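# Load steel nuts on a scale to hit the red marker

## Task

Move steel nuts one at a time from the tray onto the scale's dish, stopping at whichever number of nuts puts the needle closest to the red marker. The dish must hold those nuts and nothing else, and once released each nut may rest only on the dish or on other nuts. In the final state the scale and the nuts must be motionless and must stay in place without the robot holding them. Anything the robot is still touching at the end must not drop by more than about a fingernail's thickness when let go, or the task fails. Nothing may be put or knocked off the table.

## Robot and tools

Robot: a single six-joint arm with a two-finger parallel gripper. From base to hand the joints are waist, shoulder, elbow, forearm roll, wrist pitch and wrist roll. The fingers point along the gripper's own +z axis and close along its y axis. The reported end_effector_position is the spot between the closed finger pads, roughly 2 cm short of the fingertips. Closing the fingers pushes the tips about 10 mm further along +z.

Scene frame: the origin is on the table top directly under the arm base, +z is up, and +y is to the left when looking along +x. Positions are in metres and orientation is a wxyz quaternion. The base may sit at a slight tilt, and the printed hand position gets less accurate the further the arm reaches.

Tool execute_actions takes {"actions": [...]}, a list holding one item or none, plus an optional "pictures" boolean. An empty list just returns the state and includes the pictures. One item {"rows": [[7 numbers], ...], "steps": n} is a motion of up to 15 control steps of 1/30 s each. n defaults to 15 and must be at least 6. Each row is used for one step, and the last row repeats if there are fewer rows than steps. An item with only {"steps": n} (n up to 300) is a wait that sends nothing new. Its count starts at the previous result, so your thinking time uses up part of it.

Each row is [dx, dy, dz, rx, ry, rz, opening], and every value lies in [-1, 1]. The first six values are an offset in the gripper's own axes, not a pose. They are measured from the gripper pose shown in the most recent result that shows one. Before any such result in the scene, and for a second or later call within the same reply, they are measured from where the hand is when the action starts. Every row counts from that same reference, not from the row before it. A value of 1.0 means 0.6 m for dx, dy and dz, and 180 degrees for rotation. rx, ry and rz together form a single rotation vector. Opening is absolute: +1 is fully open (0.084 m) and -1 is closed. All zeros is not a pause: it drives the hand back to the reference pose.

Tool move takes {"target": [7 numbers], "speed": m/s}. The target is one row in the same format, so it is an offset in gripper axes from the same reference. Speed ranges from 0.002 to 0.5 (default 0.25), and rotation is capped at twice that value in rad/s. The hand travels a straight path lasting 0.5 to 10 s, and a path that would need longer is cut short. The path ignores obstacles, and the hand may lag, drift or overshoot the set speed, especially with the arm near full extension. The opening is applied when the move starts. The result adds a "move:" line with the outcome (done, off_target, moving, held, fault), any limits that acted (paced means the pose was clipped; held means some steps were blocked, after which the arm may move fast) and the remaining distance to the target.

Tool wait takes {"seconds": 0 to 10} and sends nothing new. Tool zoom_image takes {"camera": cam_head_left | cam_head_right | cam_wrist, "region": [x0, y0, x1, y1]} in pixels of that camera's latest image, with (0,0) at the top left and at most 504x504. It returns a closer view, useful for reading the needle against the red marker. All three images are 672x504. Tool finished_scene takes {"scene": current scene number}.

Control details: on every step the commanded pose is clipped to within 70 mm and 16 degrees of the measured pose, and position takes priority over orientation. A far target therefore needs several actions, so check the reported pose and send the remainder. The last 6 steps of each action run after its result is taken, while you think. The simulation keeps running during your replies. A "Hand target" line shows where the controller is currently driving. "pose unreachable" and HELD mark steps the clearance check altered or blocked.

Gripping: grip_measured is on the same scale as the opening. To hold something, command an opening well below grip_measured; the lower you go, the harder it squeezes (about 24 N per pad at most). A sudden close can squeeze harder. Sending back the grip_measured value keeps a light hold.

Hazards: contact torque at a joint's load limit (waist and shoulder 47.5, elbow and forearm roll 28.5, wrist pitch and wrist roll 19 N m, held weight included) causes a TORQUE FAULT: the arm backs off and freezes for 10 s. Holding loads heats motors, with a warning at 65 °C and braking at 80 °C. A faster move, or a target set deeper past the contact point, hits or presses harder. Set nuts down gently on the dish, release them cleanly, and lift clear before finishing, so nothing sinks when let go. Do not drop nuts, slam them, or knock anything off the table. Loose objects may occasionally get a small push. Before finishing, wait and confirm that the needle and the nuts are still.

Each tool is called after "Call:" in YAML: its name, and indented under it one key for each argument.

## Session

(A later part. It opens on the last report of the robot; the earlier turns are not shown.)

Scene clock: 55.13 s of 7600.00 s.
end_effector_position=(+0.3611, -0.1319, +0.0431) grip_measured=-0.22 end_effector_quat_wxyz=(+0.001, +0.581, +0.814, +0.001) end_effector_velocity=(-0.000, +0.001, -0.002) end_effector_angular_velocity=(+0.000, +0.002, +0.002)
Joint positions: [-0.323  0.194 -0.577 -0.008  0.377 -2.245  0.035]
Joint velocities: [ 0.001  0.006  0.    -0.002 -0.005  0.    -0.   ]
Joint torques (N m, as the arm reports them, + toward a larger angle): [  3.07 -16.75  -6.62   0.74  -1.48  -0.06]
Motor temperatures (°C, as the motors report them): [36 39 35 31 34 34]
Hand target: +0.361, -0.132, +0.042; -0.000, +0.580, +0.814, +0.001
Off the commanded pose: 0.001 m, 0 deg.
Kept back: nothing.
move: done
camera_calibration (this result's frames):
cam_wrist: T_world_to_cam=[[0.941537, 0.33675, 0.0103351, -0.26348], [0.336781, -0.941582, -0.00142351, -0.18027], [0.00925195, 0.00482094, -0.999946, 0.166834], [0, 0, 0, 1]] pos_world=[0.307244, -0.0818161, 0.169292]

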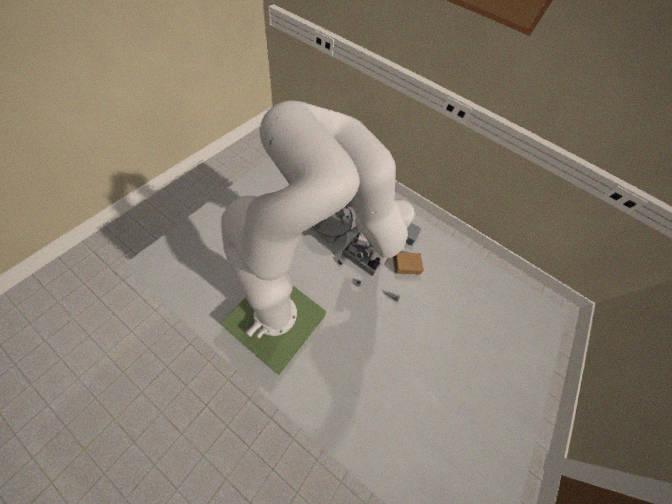

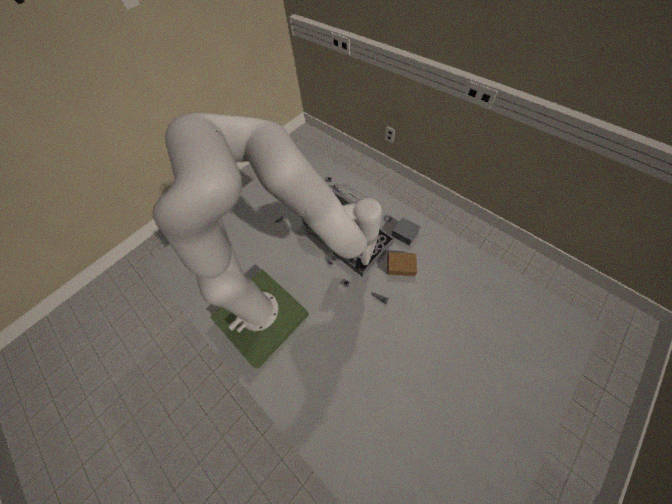

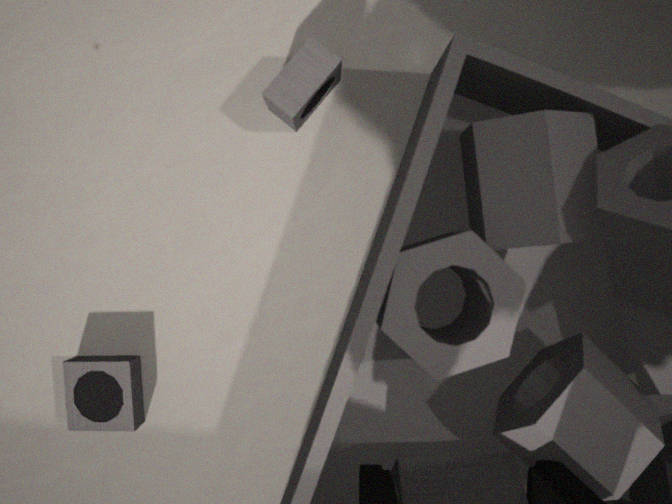

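Call:
execute_actions:
  actions: []

Scene clock: 55.93 s of 7600.00 s.
end_effector_position=(+0.3603, -0.1313, +0.0423) grip_measured=-0.22 end_effector_quat_wxyz=(-0.001, +0.580, +0.814, +0.001) end_effector_velocity=(+0.001, -0.001, +0.001) end_effector_angular_velocity=(-0.001, -0.003, -0.002)
Joint positions: [-0.323  0.196 -0.576 -0.008  0.377 -2.245  0.035]
Joint velocities: [-0.001 -0.001 -0.001  0.001 -0.     0.    -0.   ]
Joint torques (N m, as the arm reports them, + toward a larger angle): [  1.73 -18.4   -7.46   0.59  -1.8   -0.08]
Motor temperatures (°C, as the motors report them): [36 39 35 31 34 34]
Hand target: +0.361, -0.132, +0.042; -0.000, +0.580, +0.814, +0.001
Off the commanded pose: 0.000 m, 0 deg.
Kept back: nothing.
Steps of this call (steps 1 to 24: nothing new was sent). Readings (end_effector_position):
1: (+0.3611, -0.1319, +0.0430)
2: (+0.3611, -0.1319, +0.0430)
4: (+0.3610, -0.1319, +0.0429)
8: (+0.3610, -0.1318, +0.0428)
24: the state above
camera_calibration (this result's frames):
cam_wrist: T_world_to_cam=[[0.941282, 0.337512, 0.00855171, -0.262714], [0.337546, -0.941304, -0.00292099, -0.179637], [0.00706389, 0.00563608, -0.999959, 0.166937], [0, 0, 0, 1]] pos_world=[0.306745, -0.0813651, 0.168652]

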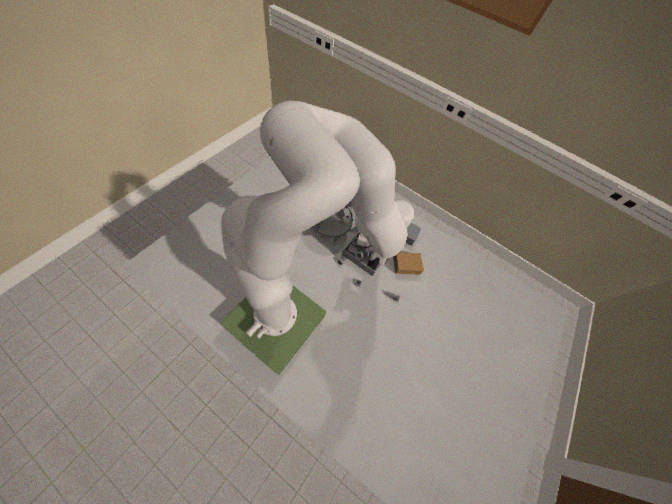

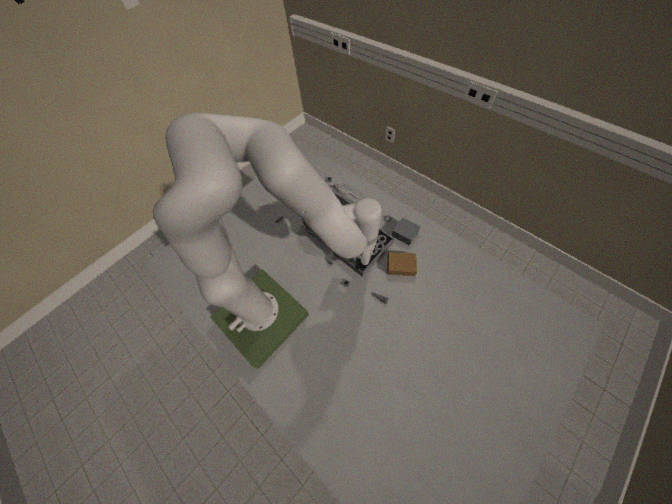

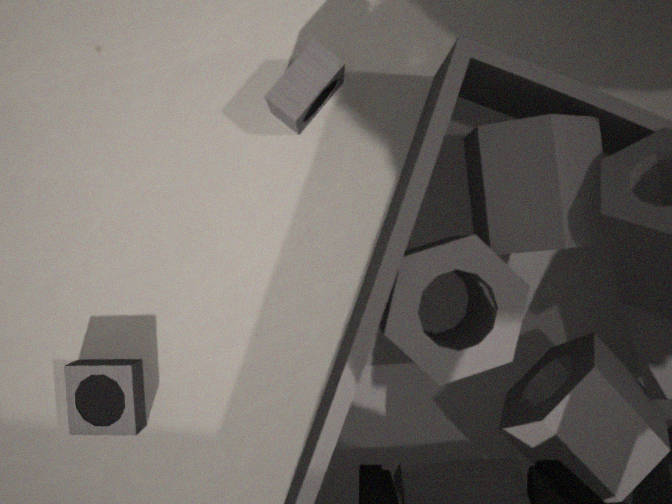

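Call:
move:
  target: [0,0,0.003,0,0,0,-0.6]
  speed: 0.02

Scene clock: 56.87 s of 7600.00 s.
end_effector_position=(+0.3610, -0.1317, +0.0412) grip_measured=-0.33 end_effector_quat_wxyz=(+0.000, +0.580, +0.814, +0.001) end_effector_velocity=(+0.003, -0.000, -0.001) end_effector_angular_velocity=(-0.002, -0.004, +0.003)
Joint positions: [-0.323  0.201 -0.577 -0.008  0.372 -2.245  0.03 ]
Joint velocities: [ 0.001  0.008 -0.006 -0.001 -0.006 -0.     0.   ]
Joint torques (N m, as the arm reports them, + toward a larger angle): [  1.55 -11.81  -6.08   0.36  -2.62  -0.01]
Motor temperatures (°C, as the motors report them): [36 39 35 31 34 34]
Hand target: +0.360, -0.131, +0.040; -0.001, +0.580, +0.814, +0.001
Off the commanded pose: 0.001 m, 0 deg.
Kept back: nothing.
move: done
camera_calibration (this result's frames):
cam_wrist: T_world_to_cam=[[0.941353, 0.337271, 0.0101951, -0.26337], [0.337303, -0.941395, -0.00156255, -0.180189], [0.00907064, 0.00490975, -0.999947, 0.165074], [0, 0, 0, 1]] pos_world=[0.307205, -0.081612, 0.167469]

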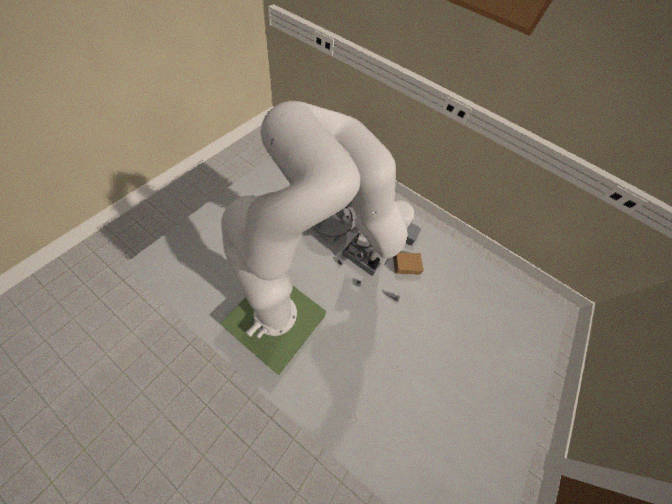

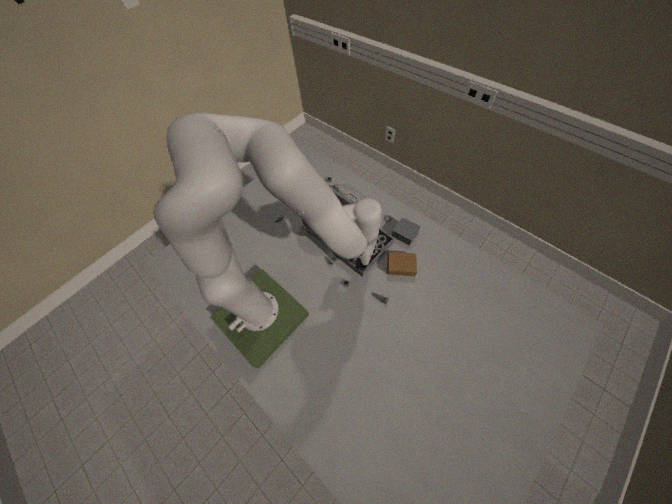

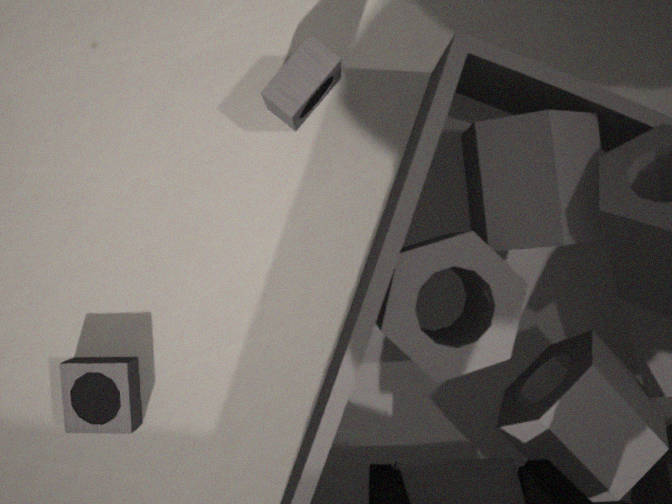

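Call:
move:
  target: [0,0,-0.14,0,0,0,-0.6]
  speed: 0.2

Call:
move:
  target: [0.2525,0.113,0,0,0,0.189,-0.6]
  speed: 0.3

Scene clock: 58.33 s of 7600.00 s.
end_effector_position=(+0.3605, -0.1319, +0.1246) grip_measured=-0.33 end_effector_quat_wxyz=(+0.000, +0.580, +0.814, +0.001) end_effector_velocity=(+0.001, -0.000, +0.004) end_effector_angular_velocity=(-0.001, -0.004, -0.001)
Joint positions: [-0.322 -0.056 -0.595 -0.006  0.647 -2.247  0.029]
Joint velocities: [ 0.    -0.008 -0.003  0.001  0.006  0.    -0.   ]
Joint torques (N m, as the arm reports them, + toward a larger angle): [  1.27 -16.98 -10.06   0.64  -1.97  -0.12]
Motor temperatures (°C, as the motors report them): [36 39 35 31 34 34]
Hand target: +0.361, -0.132, +0.125; +0.001, +0.580, +0.814, +0.001
Off the commanded pose: 0.001 m, 0 deg.
Kept back: nothing.
move: done
camera_calibration (this result's frames):
cam_wrist: T_world_to_cam=[[0.94146, 0.337, 0.00916328, -0.263626], [0.337029, -0.941493, -0.00174641, -0.179947], [0.00803862, 0.00473247, -0.999956, 0.248811], [0, 0, 0, 1]] pos_world=[0.306841, -0.0817543, 0.250902]

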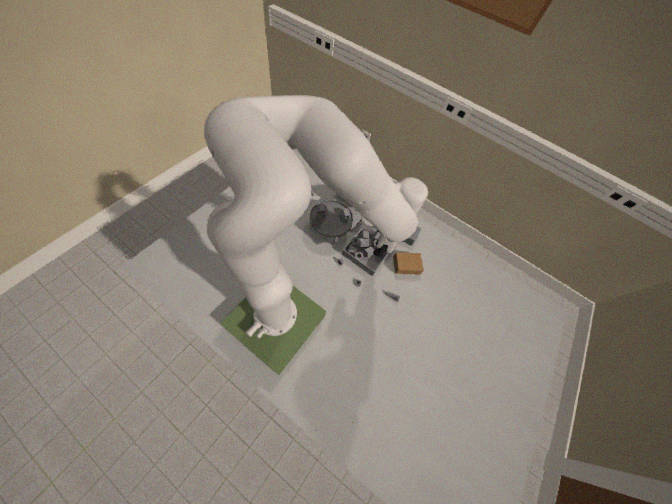

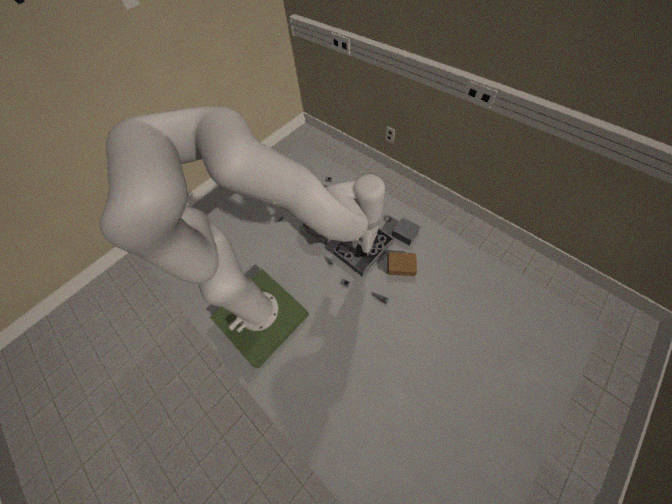

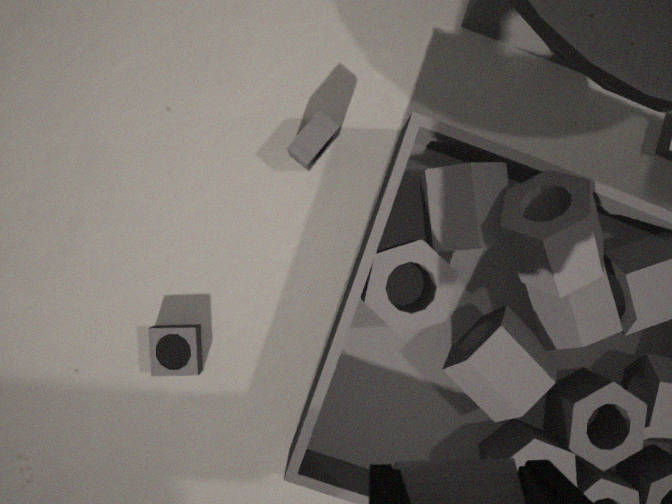

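Scene clock: 59.90 s of 7600.00 s.
end_effector_position=(+0.3758, +0.0326, +0.1248) grip_measured=-0.33 end_effector_quat_wxyz=(+0.000, +0.793, +0.609, +0.000) end_effector_velocity=(+0.000, +0.002, +0.001) end_effector_angular_velocity=(-0.009, +0.001, -0.008)
Joint positions: [ 0.117 -0.074 -0.572 -0.01   0.644 -1.212  0.029]
Joint velocities: [ 0.008  0.001 -0.004 -0.014  0.004  0.027  0.   ]
Joint torques (N m, as the arm reports them, + toward a larger angle): [  1.09 -16.59  -9.89   0.09  -2.2   -0.13]
Motor temperatures (°C, as the motors report them): [36 39 35 31 34 34]
Hand target: +0.376, +0.033, +0.125; +0.001, +0.793, +0.609, +0.000
Off the commanded pose: 0.001 m, 0 deg.
Kept back: nothing.
move: done
camera_calibration (this result's frames):
cam_wrist: T_world_to_cam=[[0.968981, -0.246957, 0.00937762, -0.324743], [-0.246953, -0.969026, -0.00157347, 0.190119], [0.00947574, -0.00079117, -0.999955, 0.247749], [0, 0, 0, 1]] pos_world=[0.359273, 0.104229, 0.251083]

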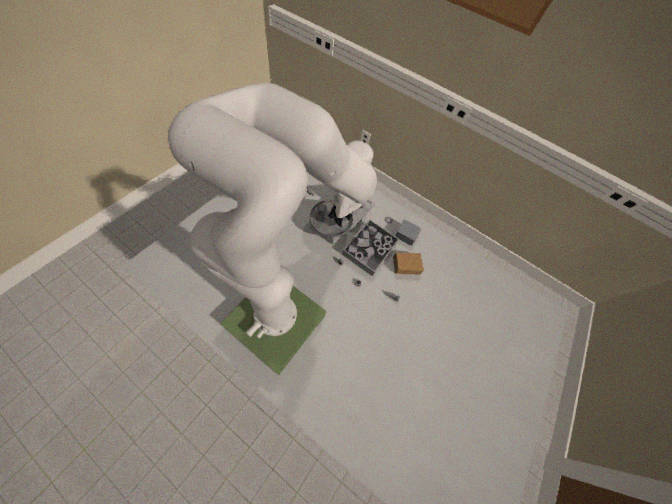

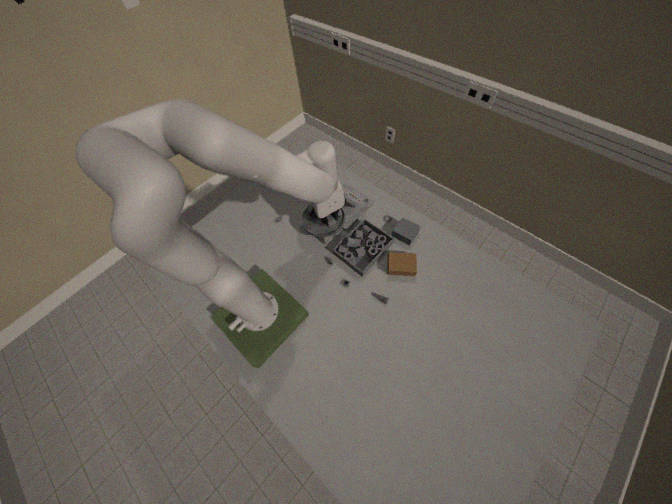

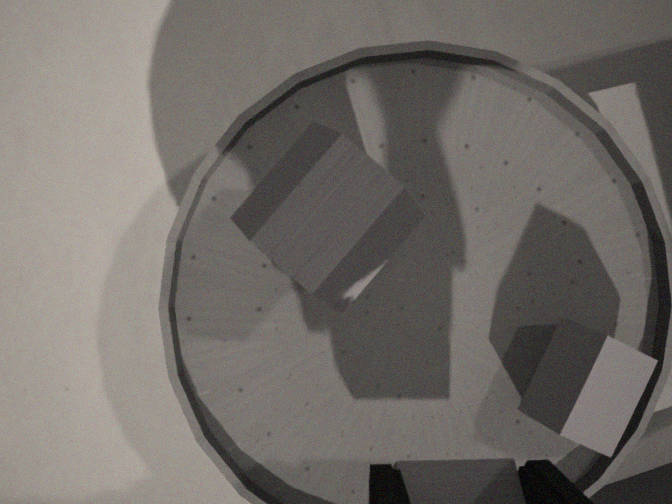

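Call:
move:
  target: [0.015,-0.010,0.046,0,0,0,-0.6]
  speed: 0.06

Scene clock: 61.23 s of 7600.00 s.
end_effector_position=(+0.3727, +0.0428, +0.0978) grip_measured=-0.33 end_effector_quat_wxyz=(+0.001, +0.793, +0.609, +0.001) end_effector_velocity=(+0.001, +0.001, -0.002) end_effector_angular_velocity=(-0.000, -0.003, +0.001)
Joint positions: [ 0.144 -0.004 -0.549 -0.011  0.55  -1.183  0.029]
Joint velocities: [ 0.002  0.006  0.002 -0.002 -0.01   0.002  0.   ]
Joint torques (N m, as the arm reports them, + toward a larger angle): [  1.06 -16.38  -9.26   0.47  -2.41  -0.04]
Motor temperatures (°C, as the motors report them): [36 39 35 31 34 34]
Hand target: +0.372, +0.043, +0.097; +0.000, +0.793, +0.609, +0.001
Off the commanded pose: 0.001 m, 0 deg.
Kept back: nothing.
move: done
camera_calibration (this result's frames):
cam_wrist: T_world_to_cam=[[0.968964, -0.246991, 0.0102026, -0.319064], [-0.246984, -0.969018, -0.00194511, 0.199256], [0.0103669, -0.000635128, -0.999946, 0.220429], [0, 0, 0, 1]] pos_world=[0.35609, 0.114416, 0.22406]

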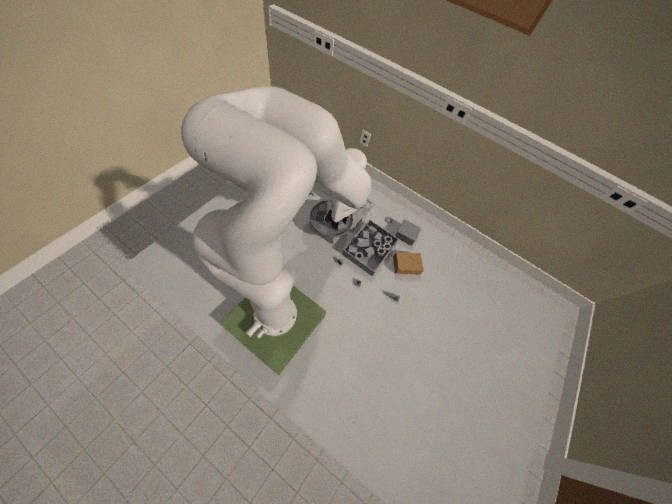

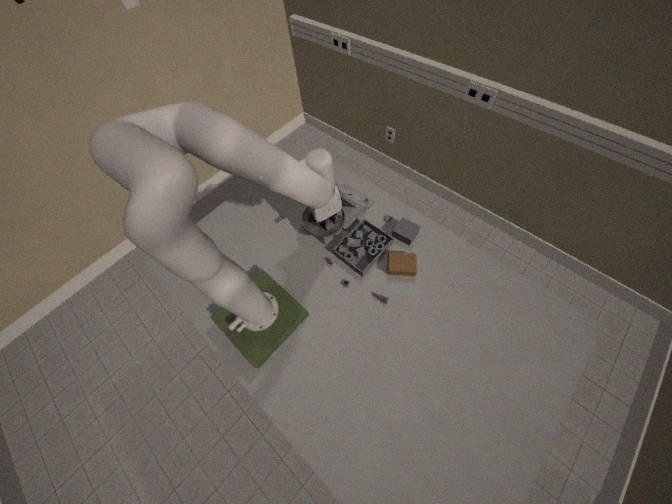

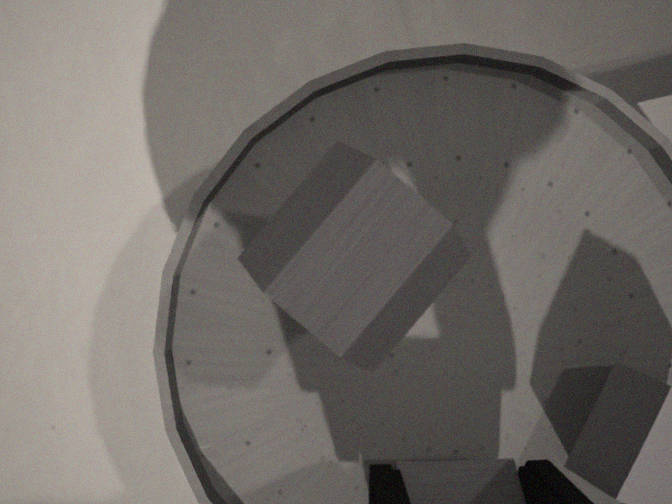

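Call:
move:
  target: [0,0,0.008,0,0,0,-0.6]
  speed: 0.02

Scene clock: 62.17 s of 7600.00 s.
end_effector_position=(+0.3728, +0.0429, +0.0933) grip_measured=-0.33 end_effector_quat_wxyz=(+0.001, +0.793, +0.609, +0.001) end_effector_velocity=(-0.000, +0.000, -0.002) end_effector_angular_velocity=(+0.000, +0.001, +0.002)
Joint positions: [ 0.144  0.01  -0.548 -0.011  0.534 -1.183  0.029]
Joint velocities: [ 0.001  0.005  0.001  0.    -0.006 -0.001  0.   ]
Joint torques (N m, as the arm reports them, + toward a larger angle): [  0.84 -13.31  -8.5    0.34  -3.31  -0.18]
Motor temperatures (°C, as the motors report them): [36 39 35 31 34 34]
Hand target: +0.373, +0.043, +0.093; +0.001, +0.793, +0.609, +0.001
Off the commanded pose: 0.000 m, 0 deg.
Kept back: nothing.
move: done
camera_calibration (this result's frames):
cam_wrist: T_world_to_cam=[[0.968982, -0.246913, 0.0104321, -0.319115], [-0.246905, -0.969038, -0.00208111, 0.199314], [0.010623, -0.00055918, -0.999943, 0.215888], [0, 0, 0, 1]] pos_world=[0.356134, 0.11447, 0.21962]

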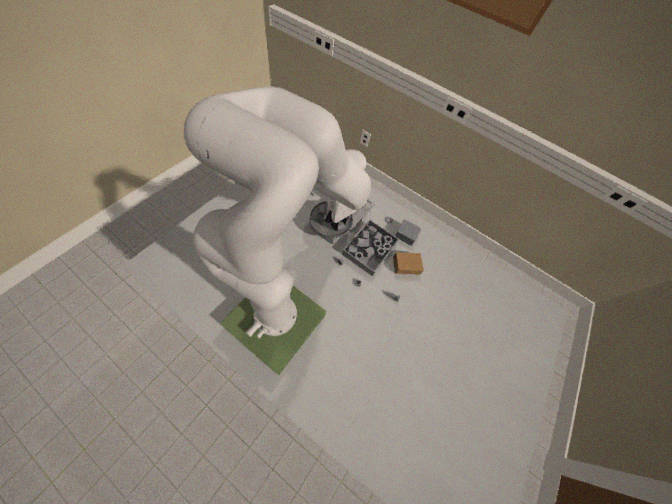

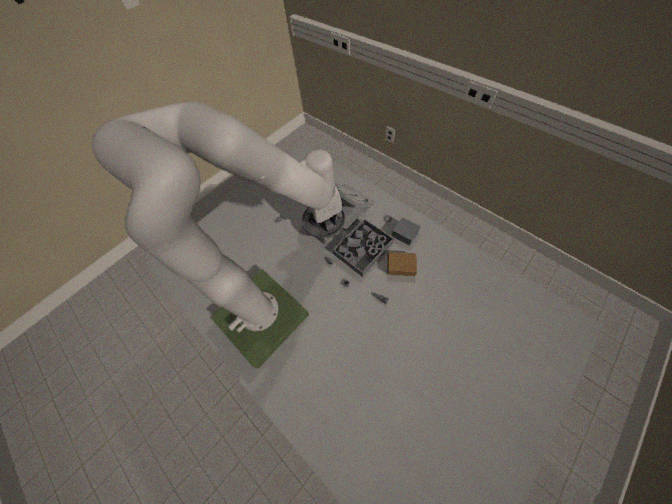

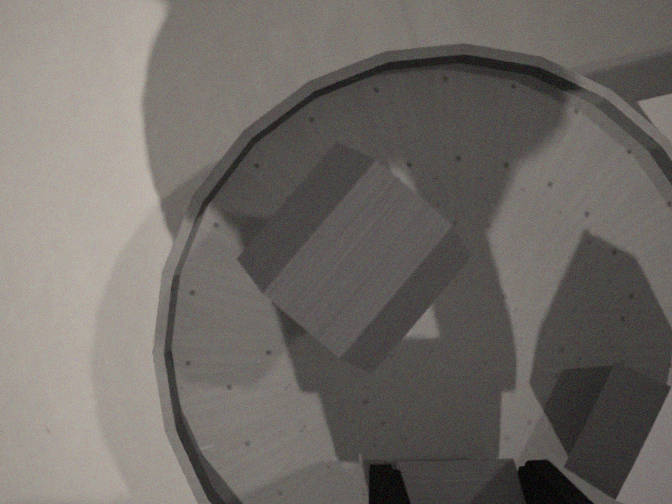

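Call:
execute_actions:
  actions:
    - {"rows":[[0,0,-0.002,0,0,0,-0.6],[0,0,-0.004,0,0,0,-0.6],[0,0,-0.005,0,0,0,-0.6],[0,0,-0.0055,0,0,0,-0.6],[0,0,-0.0055,0,0,0,-0.6],[0,0,-0.0055,0,0,0,-0.6],[0,0,-0.0055,0,0,0,-0.6],[0,0,-0.0055,0,0,0,-0.6],[0,0,-0.0055,0,0,0,-0.15]],"steps":15}

Call:
move:
  target: [0,0,-0.05,0,0,0,-0.15]
  speed: 0.1

Scene clock: 62.80 s of 7600.00 s.
end_effector_position=(+0.3727, +0.0429, +0.0960) grip_measured=-0.33 end_effector_quat_wxyz=(+0.001, +0.793, +0.609, +0.001) end_effector_velocity=(-0.000, +0.000, +0.004) end_effector_angular_velocity=(-0.000, +0.000, +0.001)
Joint positions: [ 0.144  0.002 -0.549 -0.011  0.543 -1.183  0.029]
Joint velocities: [ 0.001 -0.012 -0.002  0.     0.014 -0.    -0.   ]
Joint torques (N m, as the arm reports them, + toward a larger angle): [  0.77 -15.34  -8.77   0.47  -2.69  -0.04]
Motor temperatures (°C, as the motors report them): [36 39 35 31 34 34]
Steps of this call (steps 1 to 10: nothing new was sent; steps 11 to 19: the first 9 steps of this action). Readings (end_effector_position):
11: (+0.3728, +0.0429, +0.0931)
12: (+0.3727, +0.0429, +0.0933)
14: (+0.3727, +0.0429, +0.0943)
18: (+0.3727, +0.0429, +0.0958)
19: the state above

Scene clock: 64.00 s of 7600.00 s.
end_effector_position=(+0.3725, +0.0428, +0.1260) grip_measured=-0.16 end_effector_quat_wxyz=(+0.001, +0.793, +0.609, +0.001) end_effector_velocity=(-0.000, +0.000, +0.001) end_effector_angular_velocity=(-0.000, +0.002, -0.001)
Joint positions: [ 0.144 -0.085 -0.565 -0.01   0.647 -1.184  0.037]
Joint velocities: [ 0.001 -0.005 -0.001  0.     0.007  0.001 -0.   ]
Joint torques (N m, as the arm reports them, + toward a larger angle): [  0.52 -15.76  -9.65   0.53  -1.97   0.03]
Motor temperatures (°C, as the motors report them): [36 39 35 31 34 34]
Hand target: +0.373, +0.043, +0.126; +0.001, +0.793, +0.609, +0.001
Off your previous action's commanded pose: 0.001 m, 0 deg at its last step (step 6 of this call).
Off the commanded pose: 0.000 m, 0 deg.
Kept back: nothing.
move: done
camera_calibration (this result's frames):
cam_wrist: T_world_to_cam=[[0.968963, -0.247014, 0.00977775, -0.319092], [-0.24701, -0.969011, -0.00162114, 0.199171], [0.0098752, -0.000844384, -0.999951, 0.248886], [0, 0, 0, 1]] pos_world=[0.355928, 0.114389, 0.252317]

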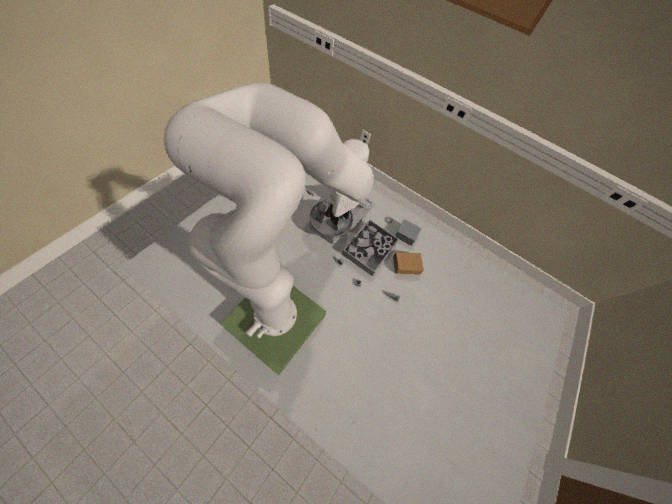

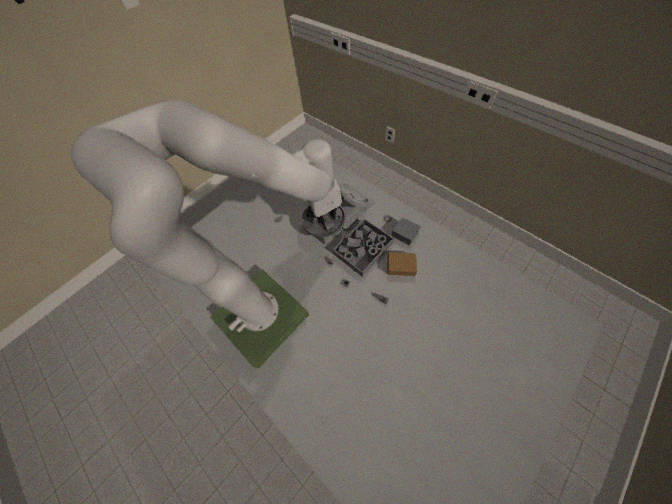

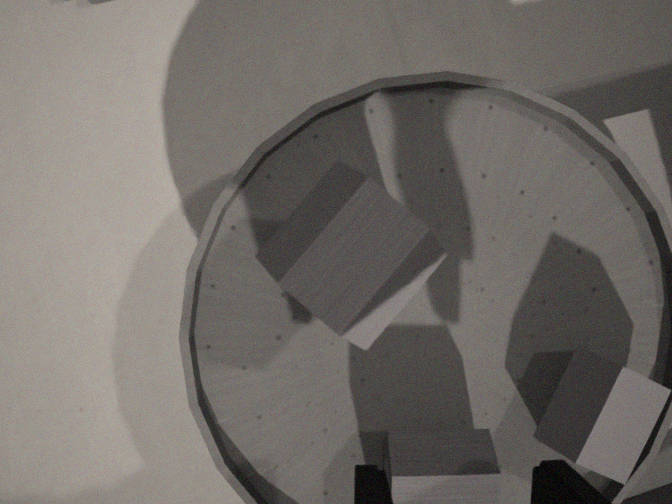

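Call:
move:
  target: [-0.275,0.07,0,0,0,0.072,-0.15]
  speed: 0.35

Scene clock: 65.60 s of 7600.00 s.
end_effector_position=(+0.3698, -0.1266, +0.1257) grip_measured=-0.16 end_effector_quat_wxyz=(-0.000, +0.857, +0.516, +0.001) end_effector_velocity=(+0.000, -0.002, -0.001) end_effector_angular_velocity=(+0.002, +0.001, -0.005)
Joint positions: [-0.301 -0.038 -0.62  -0.005  0.654 -1.408  0.037]
Joint velocities: [-0.006  0.006 -0.005  0.002 -0.    -0.003 -0.   ]
Joint torques (N m, as the arm reports them, + toward a larger angle): [  0.75 -17.05  -9.54   0.59  -1.92   0.  ]
Motor temperatures (°C, as the motors report them): [36 39 35 31 34 34]
Hand target: +0.370, -0.127, +0.126; -0.000, +0.857, +0.516, +0.001
Off the commanded pose: 0.001 m, 0 deg.
Kept back: nothing.
move: done
camera_calibration (this result's frames):
cam_wrist: T_world_to_cam=[[0.889191, -0.457455, 0.0085624, -0.355296], [-0.457446, -0.889232, -0.00312035, 0.122468], [0.00904138, -0.00114225, -0.999958, 0.248738], [0, 0, 0, 1]] pos_world=[0.3697, -0.0533461, 0.252152]

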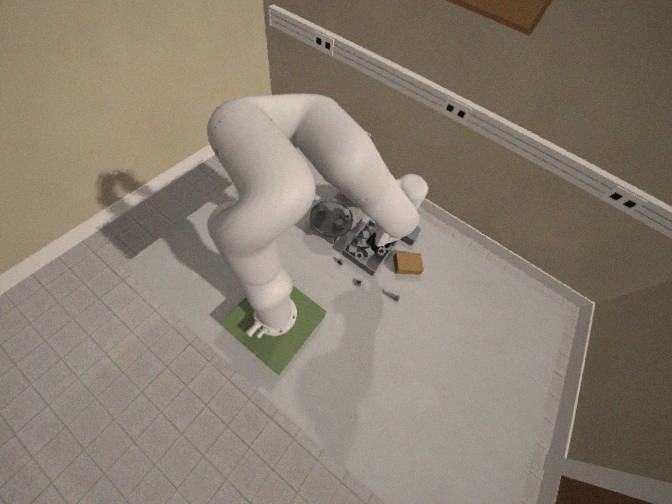

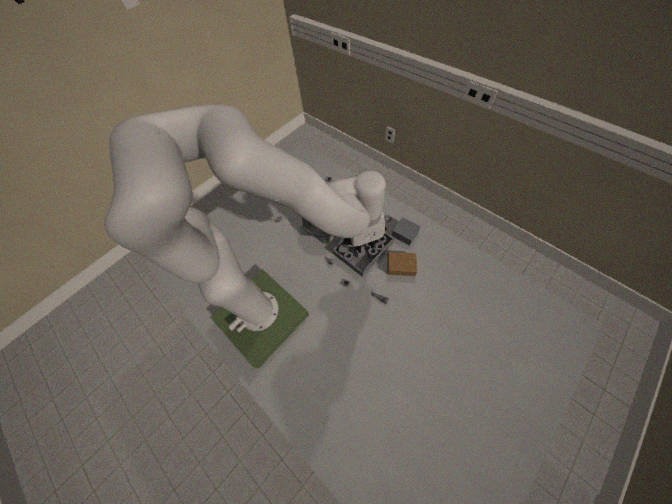

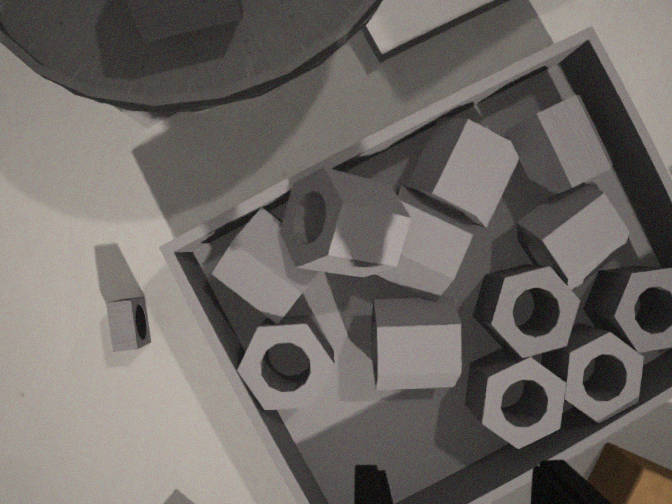

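Call:
move:
  target: [0.066,-0.0077,0.085,0,0,0,-0.25]
  speed: 0.2

Scene clock: 67.80 s of 7600.00 s.
end_effector_position=(+0.3845, -0.0896, +0.0753) grip_measured=-0.27 end_effector_quat_wxyz=(-0.000, +0.857, +0.516, +0.001) end_effector_velocity=(+0.001, +0.001, -0.001) end_effector_angular_velocity=(-0.002, -0.001, +0.003)
Joint positions: [-0.201  0.117 -0.613 -0.007  0.492 -1.306  0.032]
Joint velocities: [ 0.003  0.005 -0.001 -0.003 -0.006  0.003 -0.   ]
Joint torques (N m, as the arm reports them, + toward a larger angle): [  0.61 -18.63  -8.48   0.39  -1.92  -0.09]
Motor temperatures (°C, as the motors report them): [36 39 35 31 34 34]
Hand target: +0.384, -0.089, +0.075; -0.000, +0.857, +0.516, +0.001
Off the commanded pose: 0.001 m, 0 deg.
Kept back: nothing.
move: done
camera_calibration (this result's frames):
cam_wrist: T_world_to_cam=[[0.889192, -0.457441, 0.00920759, -0.351112], [-0.457431, -0.889239, -0.0032769, 0.161993], [0.00968673, -0.00129804, -0.999952, 0.197897], [0, 0, 0, 1]] pos_world=[0.38439, -0.0163058, 0.201651]

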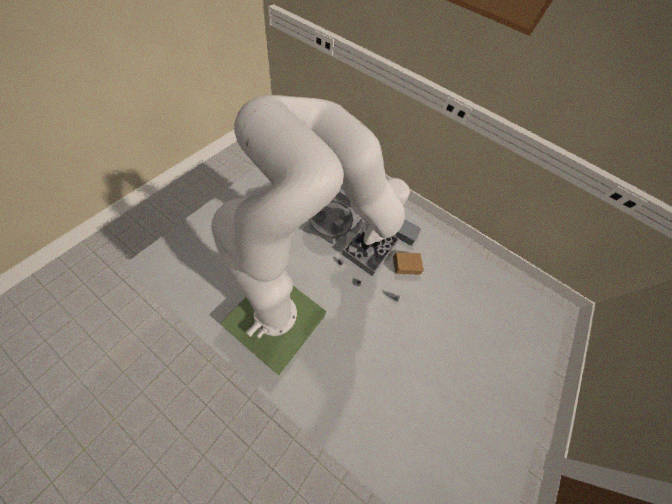

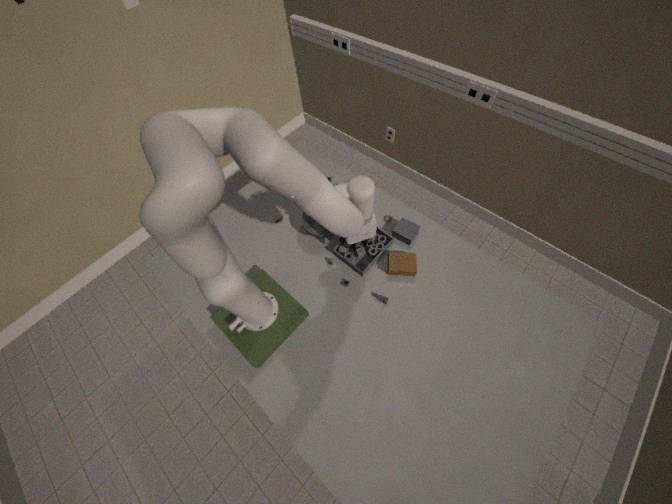

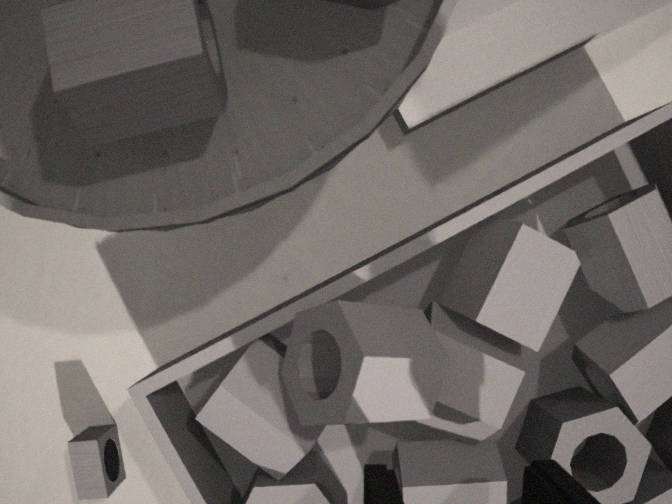

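Call:
move:
  target: [0.005,0.0042,0.032,0,0,0,-0.25]
  speed: 0.05

Scene clock: 69.03 s of 7600.00 s.
end_effector_position=(+0.3883, -0.0881, +0.0563) grip_measured=-0.27 end_effector_quat_wxyz=(-0.000, +0.857, +0.516, +0.001) end_effector_velocity=(+0.002, -0.000, -0.001) end_effector_angular_velocity=(-0.001, -0.004, +0.000)
Joint positions: [-0.196  0.185 -0.625 -0.008  0.436 -1.3    0.032]
Joint velocities: [ 0.     0.005 -0.003 -0.001 -0.007  0.001  0.   ]
Joint torques (N m, as the arm reports them, + toward a larger angle): [  0.42 -19.27  -8.11   0.44  -1.93  -0.12]
Motor temperatures (°C, as the motors report them): [36 39 35 31 34 34]
Hand target: +0.388, -0.088, +0.056; -0.000, +0.857, +0.516, +0.001
Off the commanded pose: 0.000 m, 0 deg.
Kept back: nothing.
move: done
camera_calibration (this result's frames):
cam_wrist: T_world_to_cam=[[0.889214, -0.457396, 0.0093984, -0.353583], [-0.457385, -0.889262, -0.00342276, 0.164952], [0.0099232, -0.00125512, -0.99995, 0.178872], [0, 0, 0, 1]] pos_world=[0.388082, -0.0148171, 0.182751]

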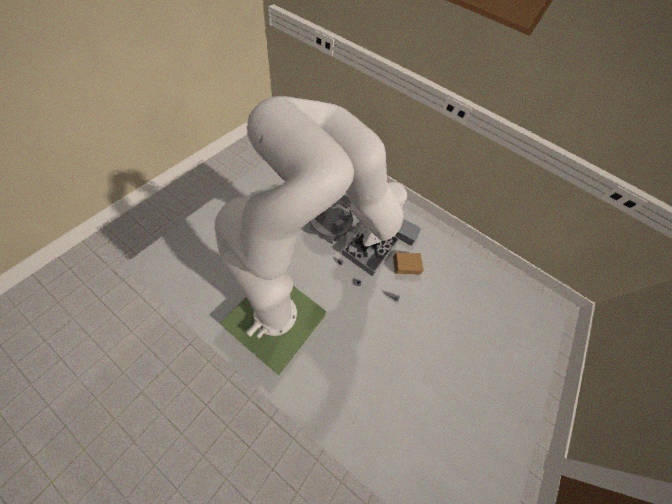

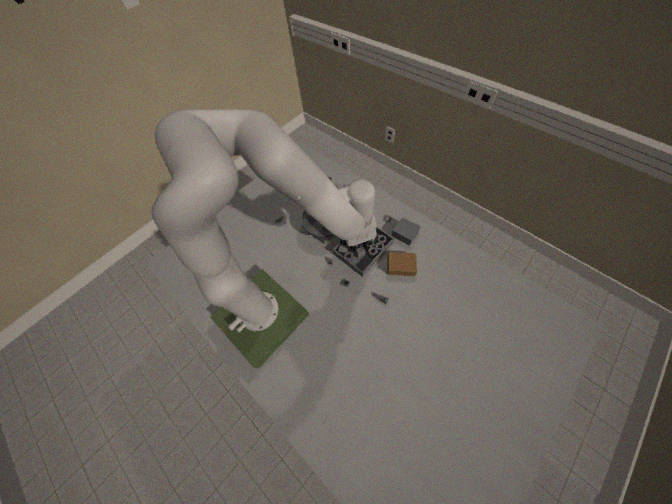

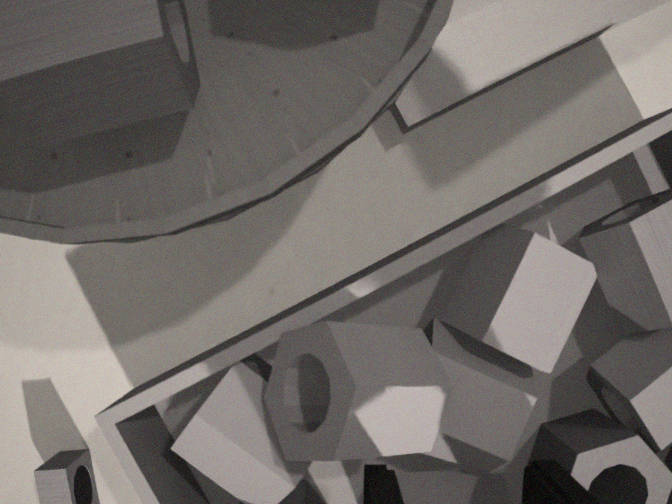

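Call:
move:
  target: [-0.0015,0,0.012,0,0,0,-0.25]
  speed: 0.015

Scene clock: 70.00 s of 7600.00 s.
end_effector_position=(+0.3878, -0.0888, +0.0493) grip_measured=-0.27 end_effector_quat_wxyz=(-0.000, +0.857, +0.516, +0.001) end_effector_velocity=(+0.000, -0.000, -0.001) end_effector_angular_velocity=(-0.000, -0.001, +0.000)
Joint positions: [-0.198  0.207 -0.625 -0.008  0.414 -1.302  0.032]
Joint velocities: [-0.001  0.004 -0.001 -0.    -0.004 -0.001 -0.   ]
Joint torques (N m, as the arm reports them, + toward a larger angle): [  0.68 -19.64  -8.14   0.56  -1.98  -0.04]
Motor temperatures (°C, as the motors report them): [36 39 35 31 34 34]
Hand target: +0.388, -0.089, +0.049; -0.000, +0.857, +0.516, +0.001
Off the commanded pose: 0.000 m, 0 deg.
Kept back: nothing.
move: done
camera_calibration (this result's frames):
cam_wrist: T_world_to_cam=[[0.88922, -0.457386, 0.00926753, -0.353463], [-0.457375, -0.889267, -0.00343905, 0.164066], [0.00981428, -0.00118066, -0.999951, 0.171841], [0, 0, 0, 1]] pos_world=[0.38766, -0.0155682, 0.175672]

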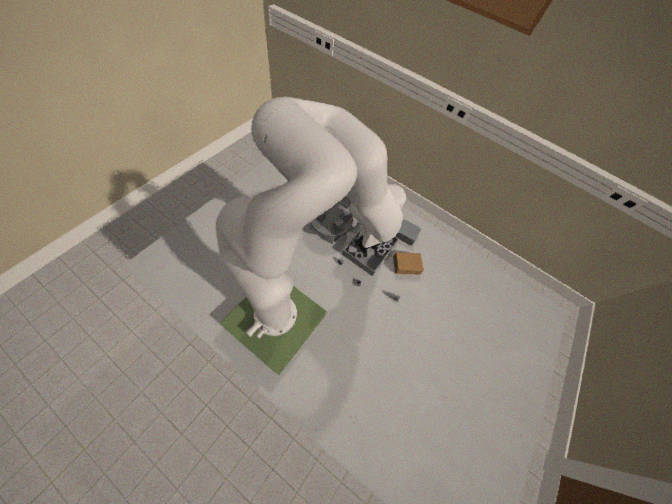

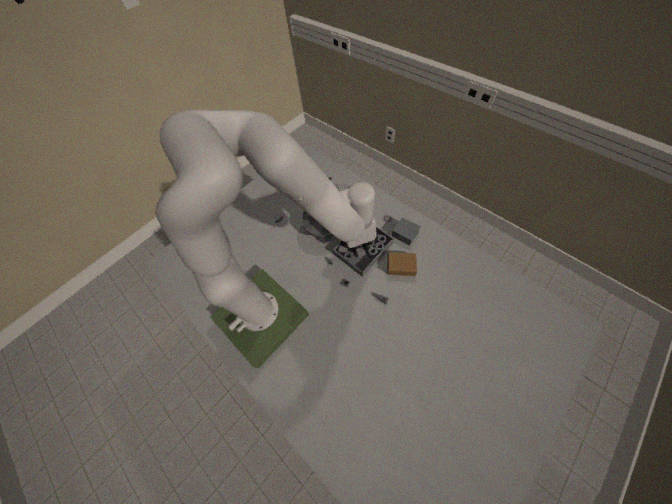

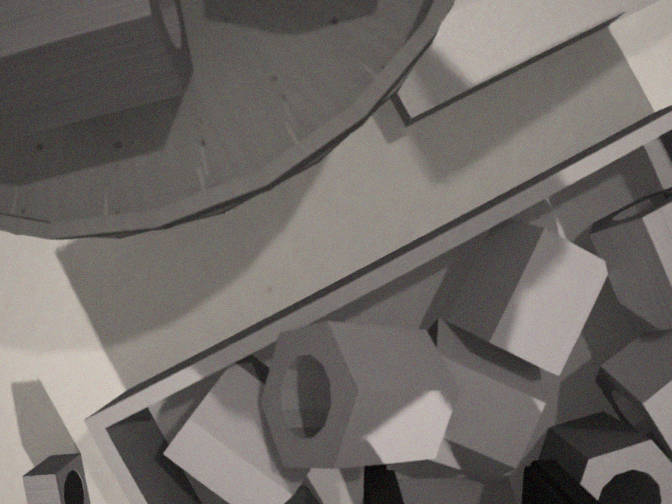

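No contact. Continue down.

Call:
move:
  target: [0,0,0.012,0,0,0,-0.25]
  speed: 0.015

Scene clock: 70.93 s of 7600.00 s.
end_effector_position=(+0.3891, -0.0891, +0.0435) grip_measured=-0.27 end_effector_quat_wxyz=(+0.001, +0.857, +0.516, +0.002) end_effector_velocity=(-0.001, +0.000, -0.002) end_effector_angular_velocity=(+0.001, +0.000, -0.001)
Joint positions: [-0.198  0.227 -0.628 -0.008  0.393 -1.301  0.032]
Joint velocities: [ 0.     0.007  0.001  0.001 -0.008  0.    -0.   ]
Joint torques (N m, as the arm reports them, + toward a larger angle): [  1.12 -13.87  -6.42   0.63  -1.69  -0.14]
Motor temperatures (°C, as the motors report them): [36 39 35 31 34 34]
Hand target: +0.388, -0.089, +0.042; -0.000, +0.857, +0.516, +0.001
Off the commanded pose: 0.002 m, 0 deg.
Kept back: nothing.
move: done
camera_calibration (this result's frames):
cam_wrist: T_world_to_cam=[[0.889159, -0.457422, 0.0127093, -0.354803], [-0.457406, -0.889247, -0.00435483, 0.164426], [0.0132937, -0.00194118, -0.99991, 0.164677], [0, 0, 0, 1]] pos_world=[0.388496, -0.01576, 0.169887]

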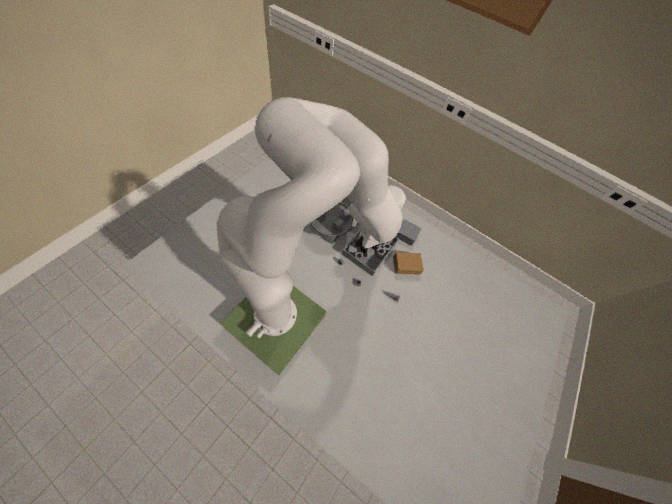

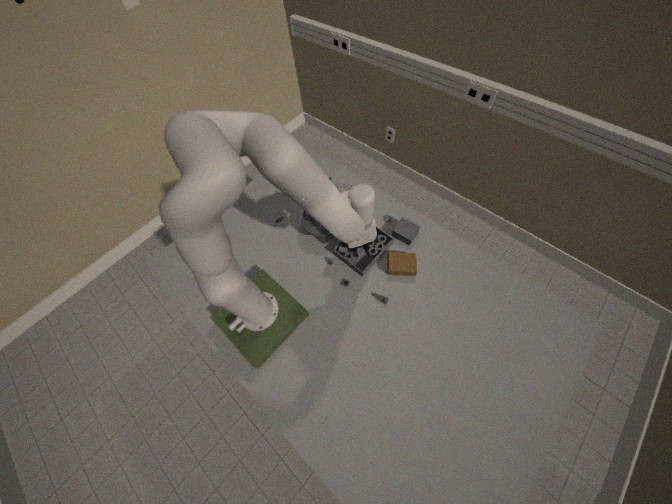

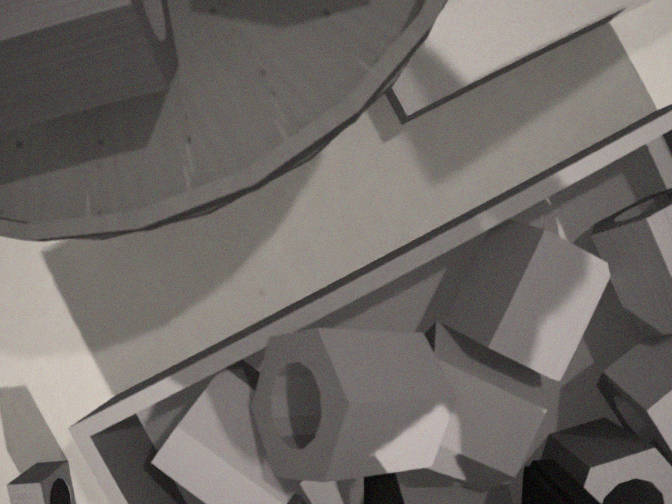

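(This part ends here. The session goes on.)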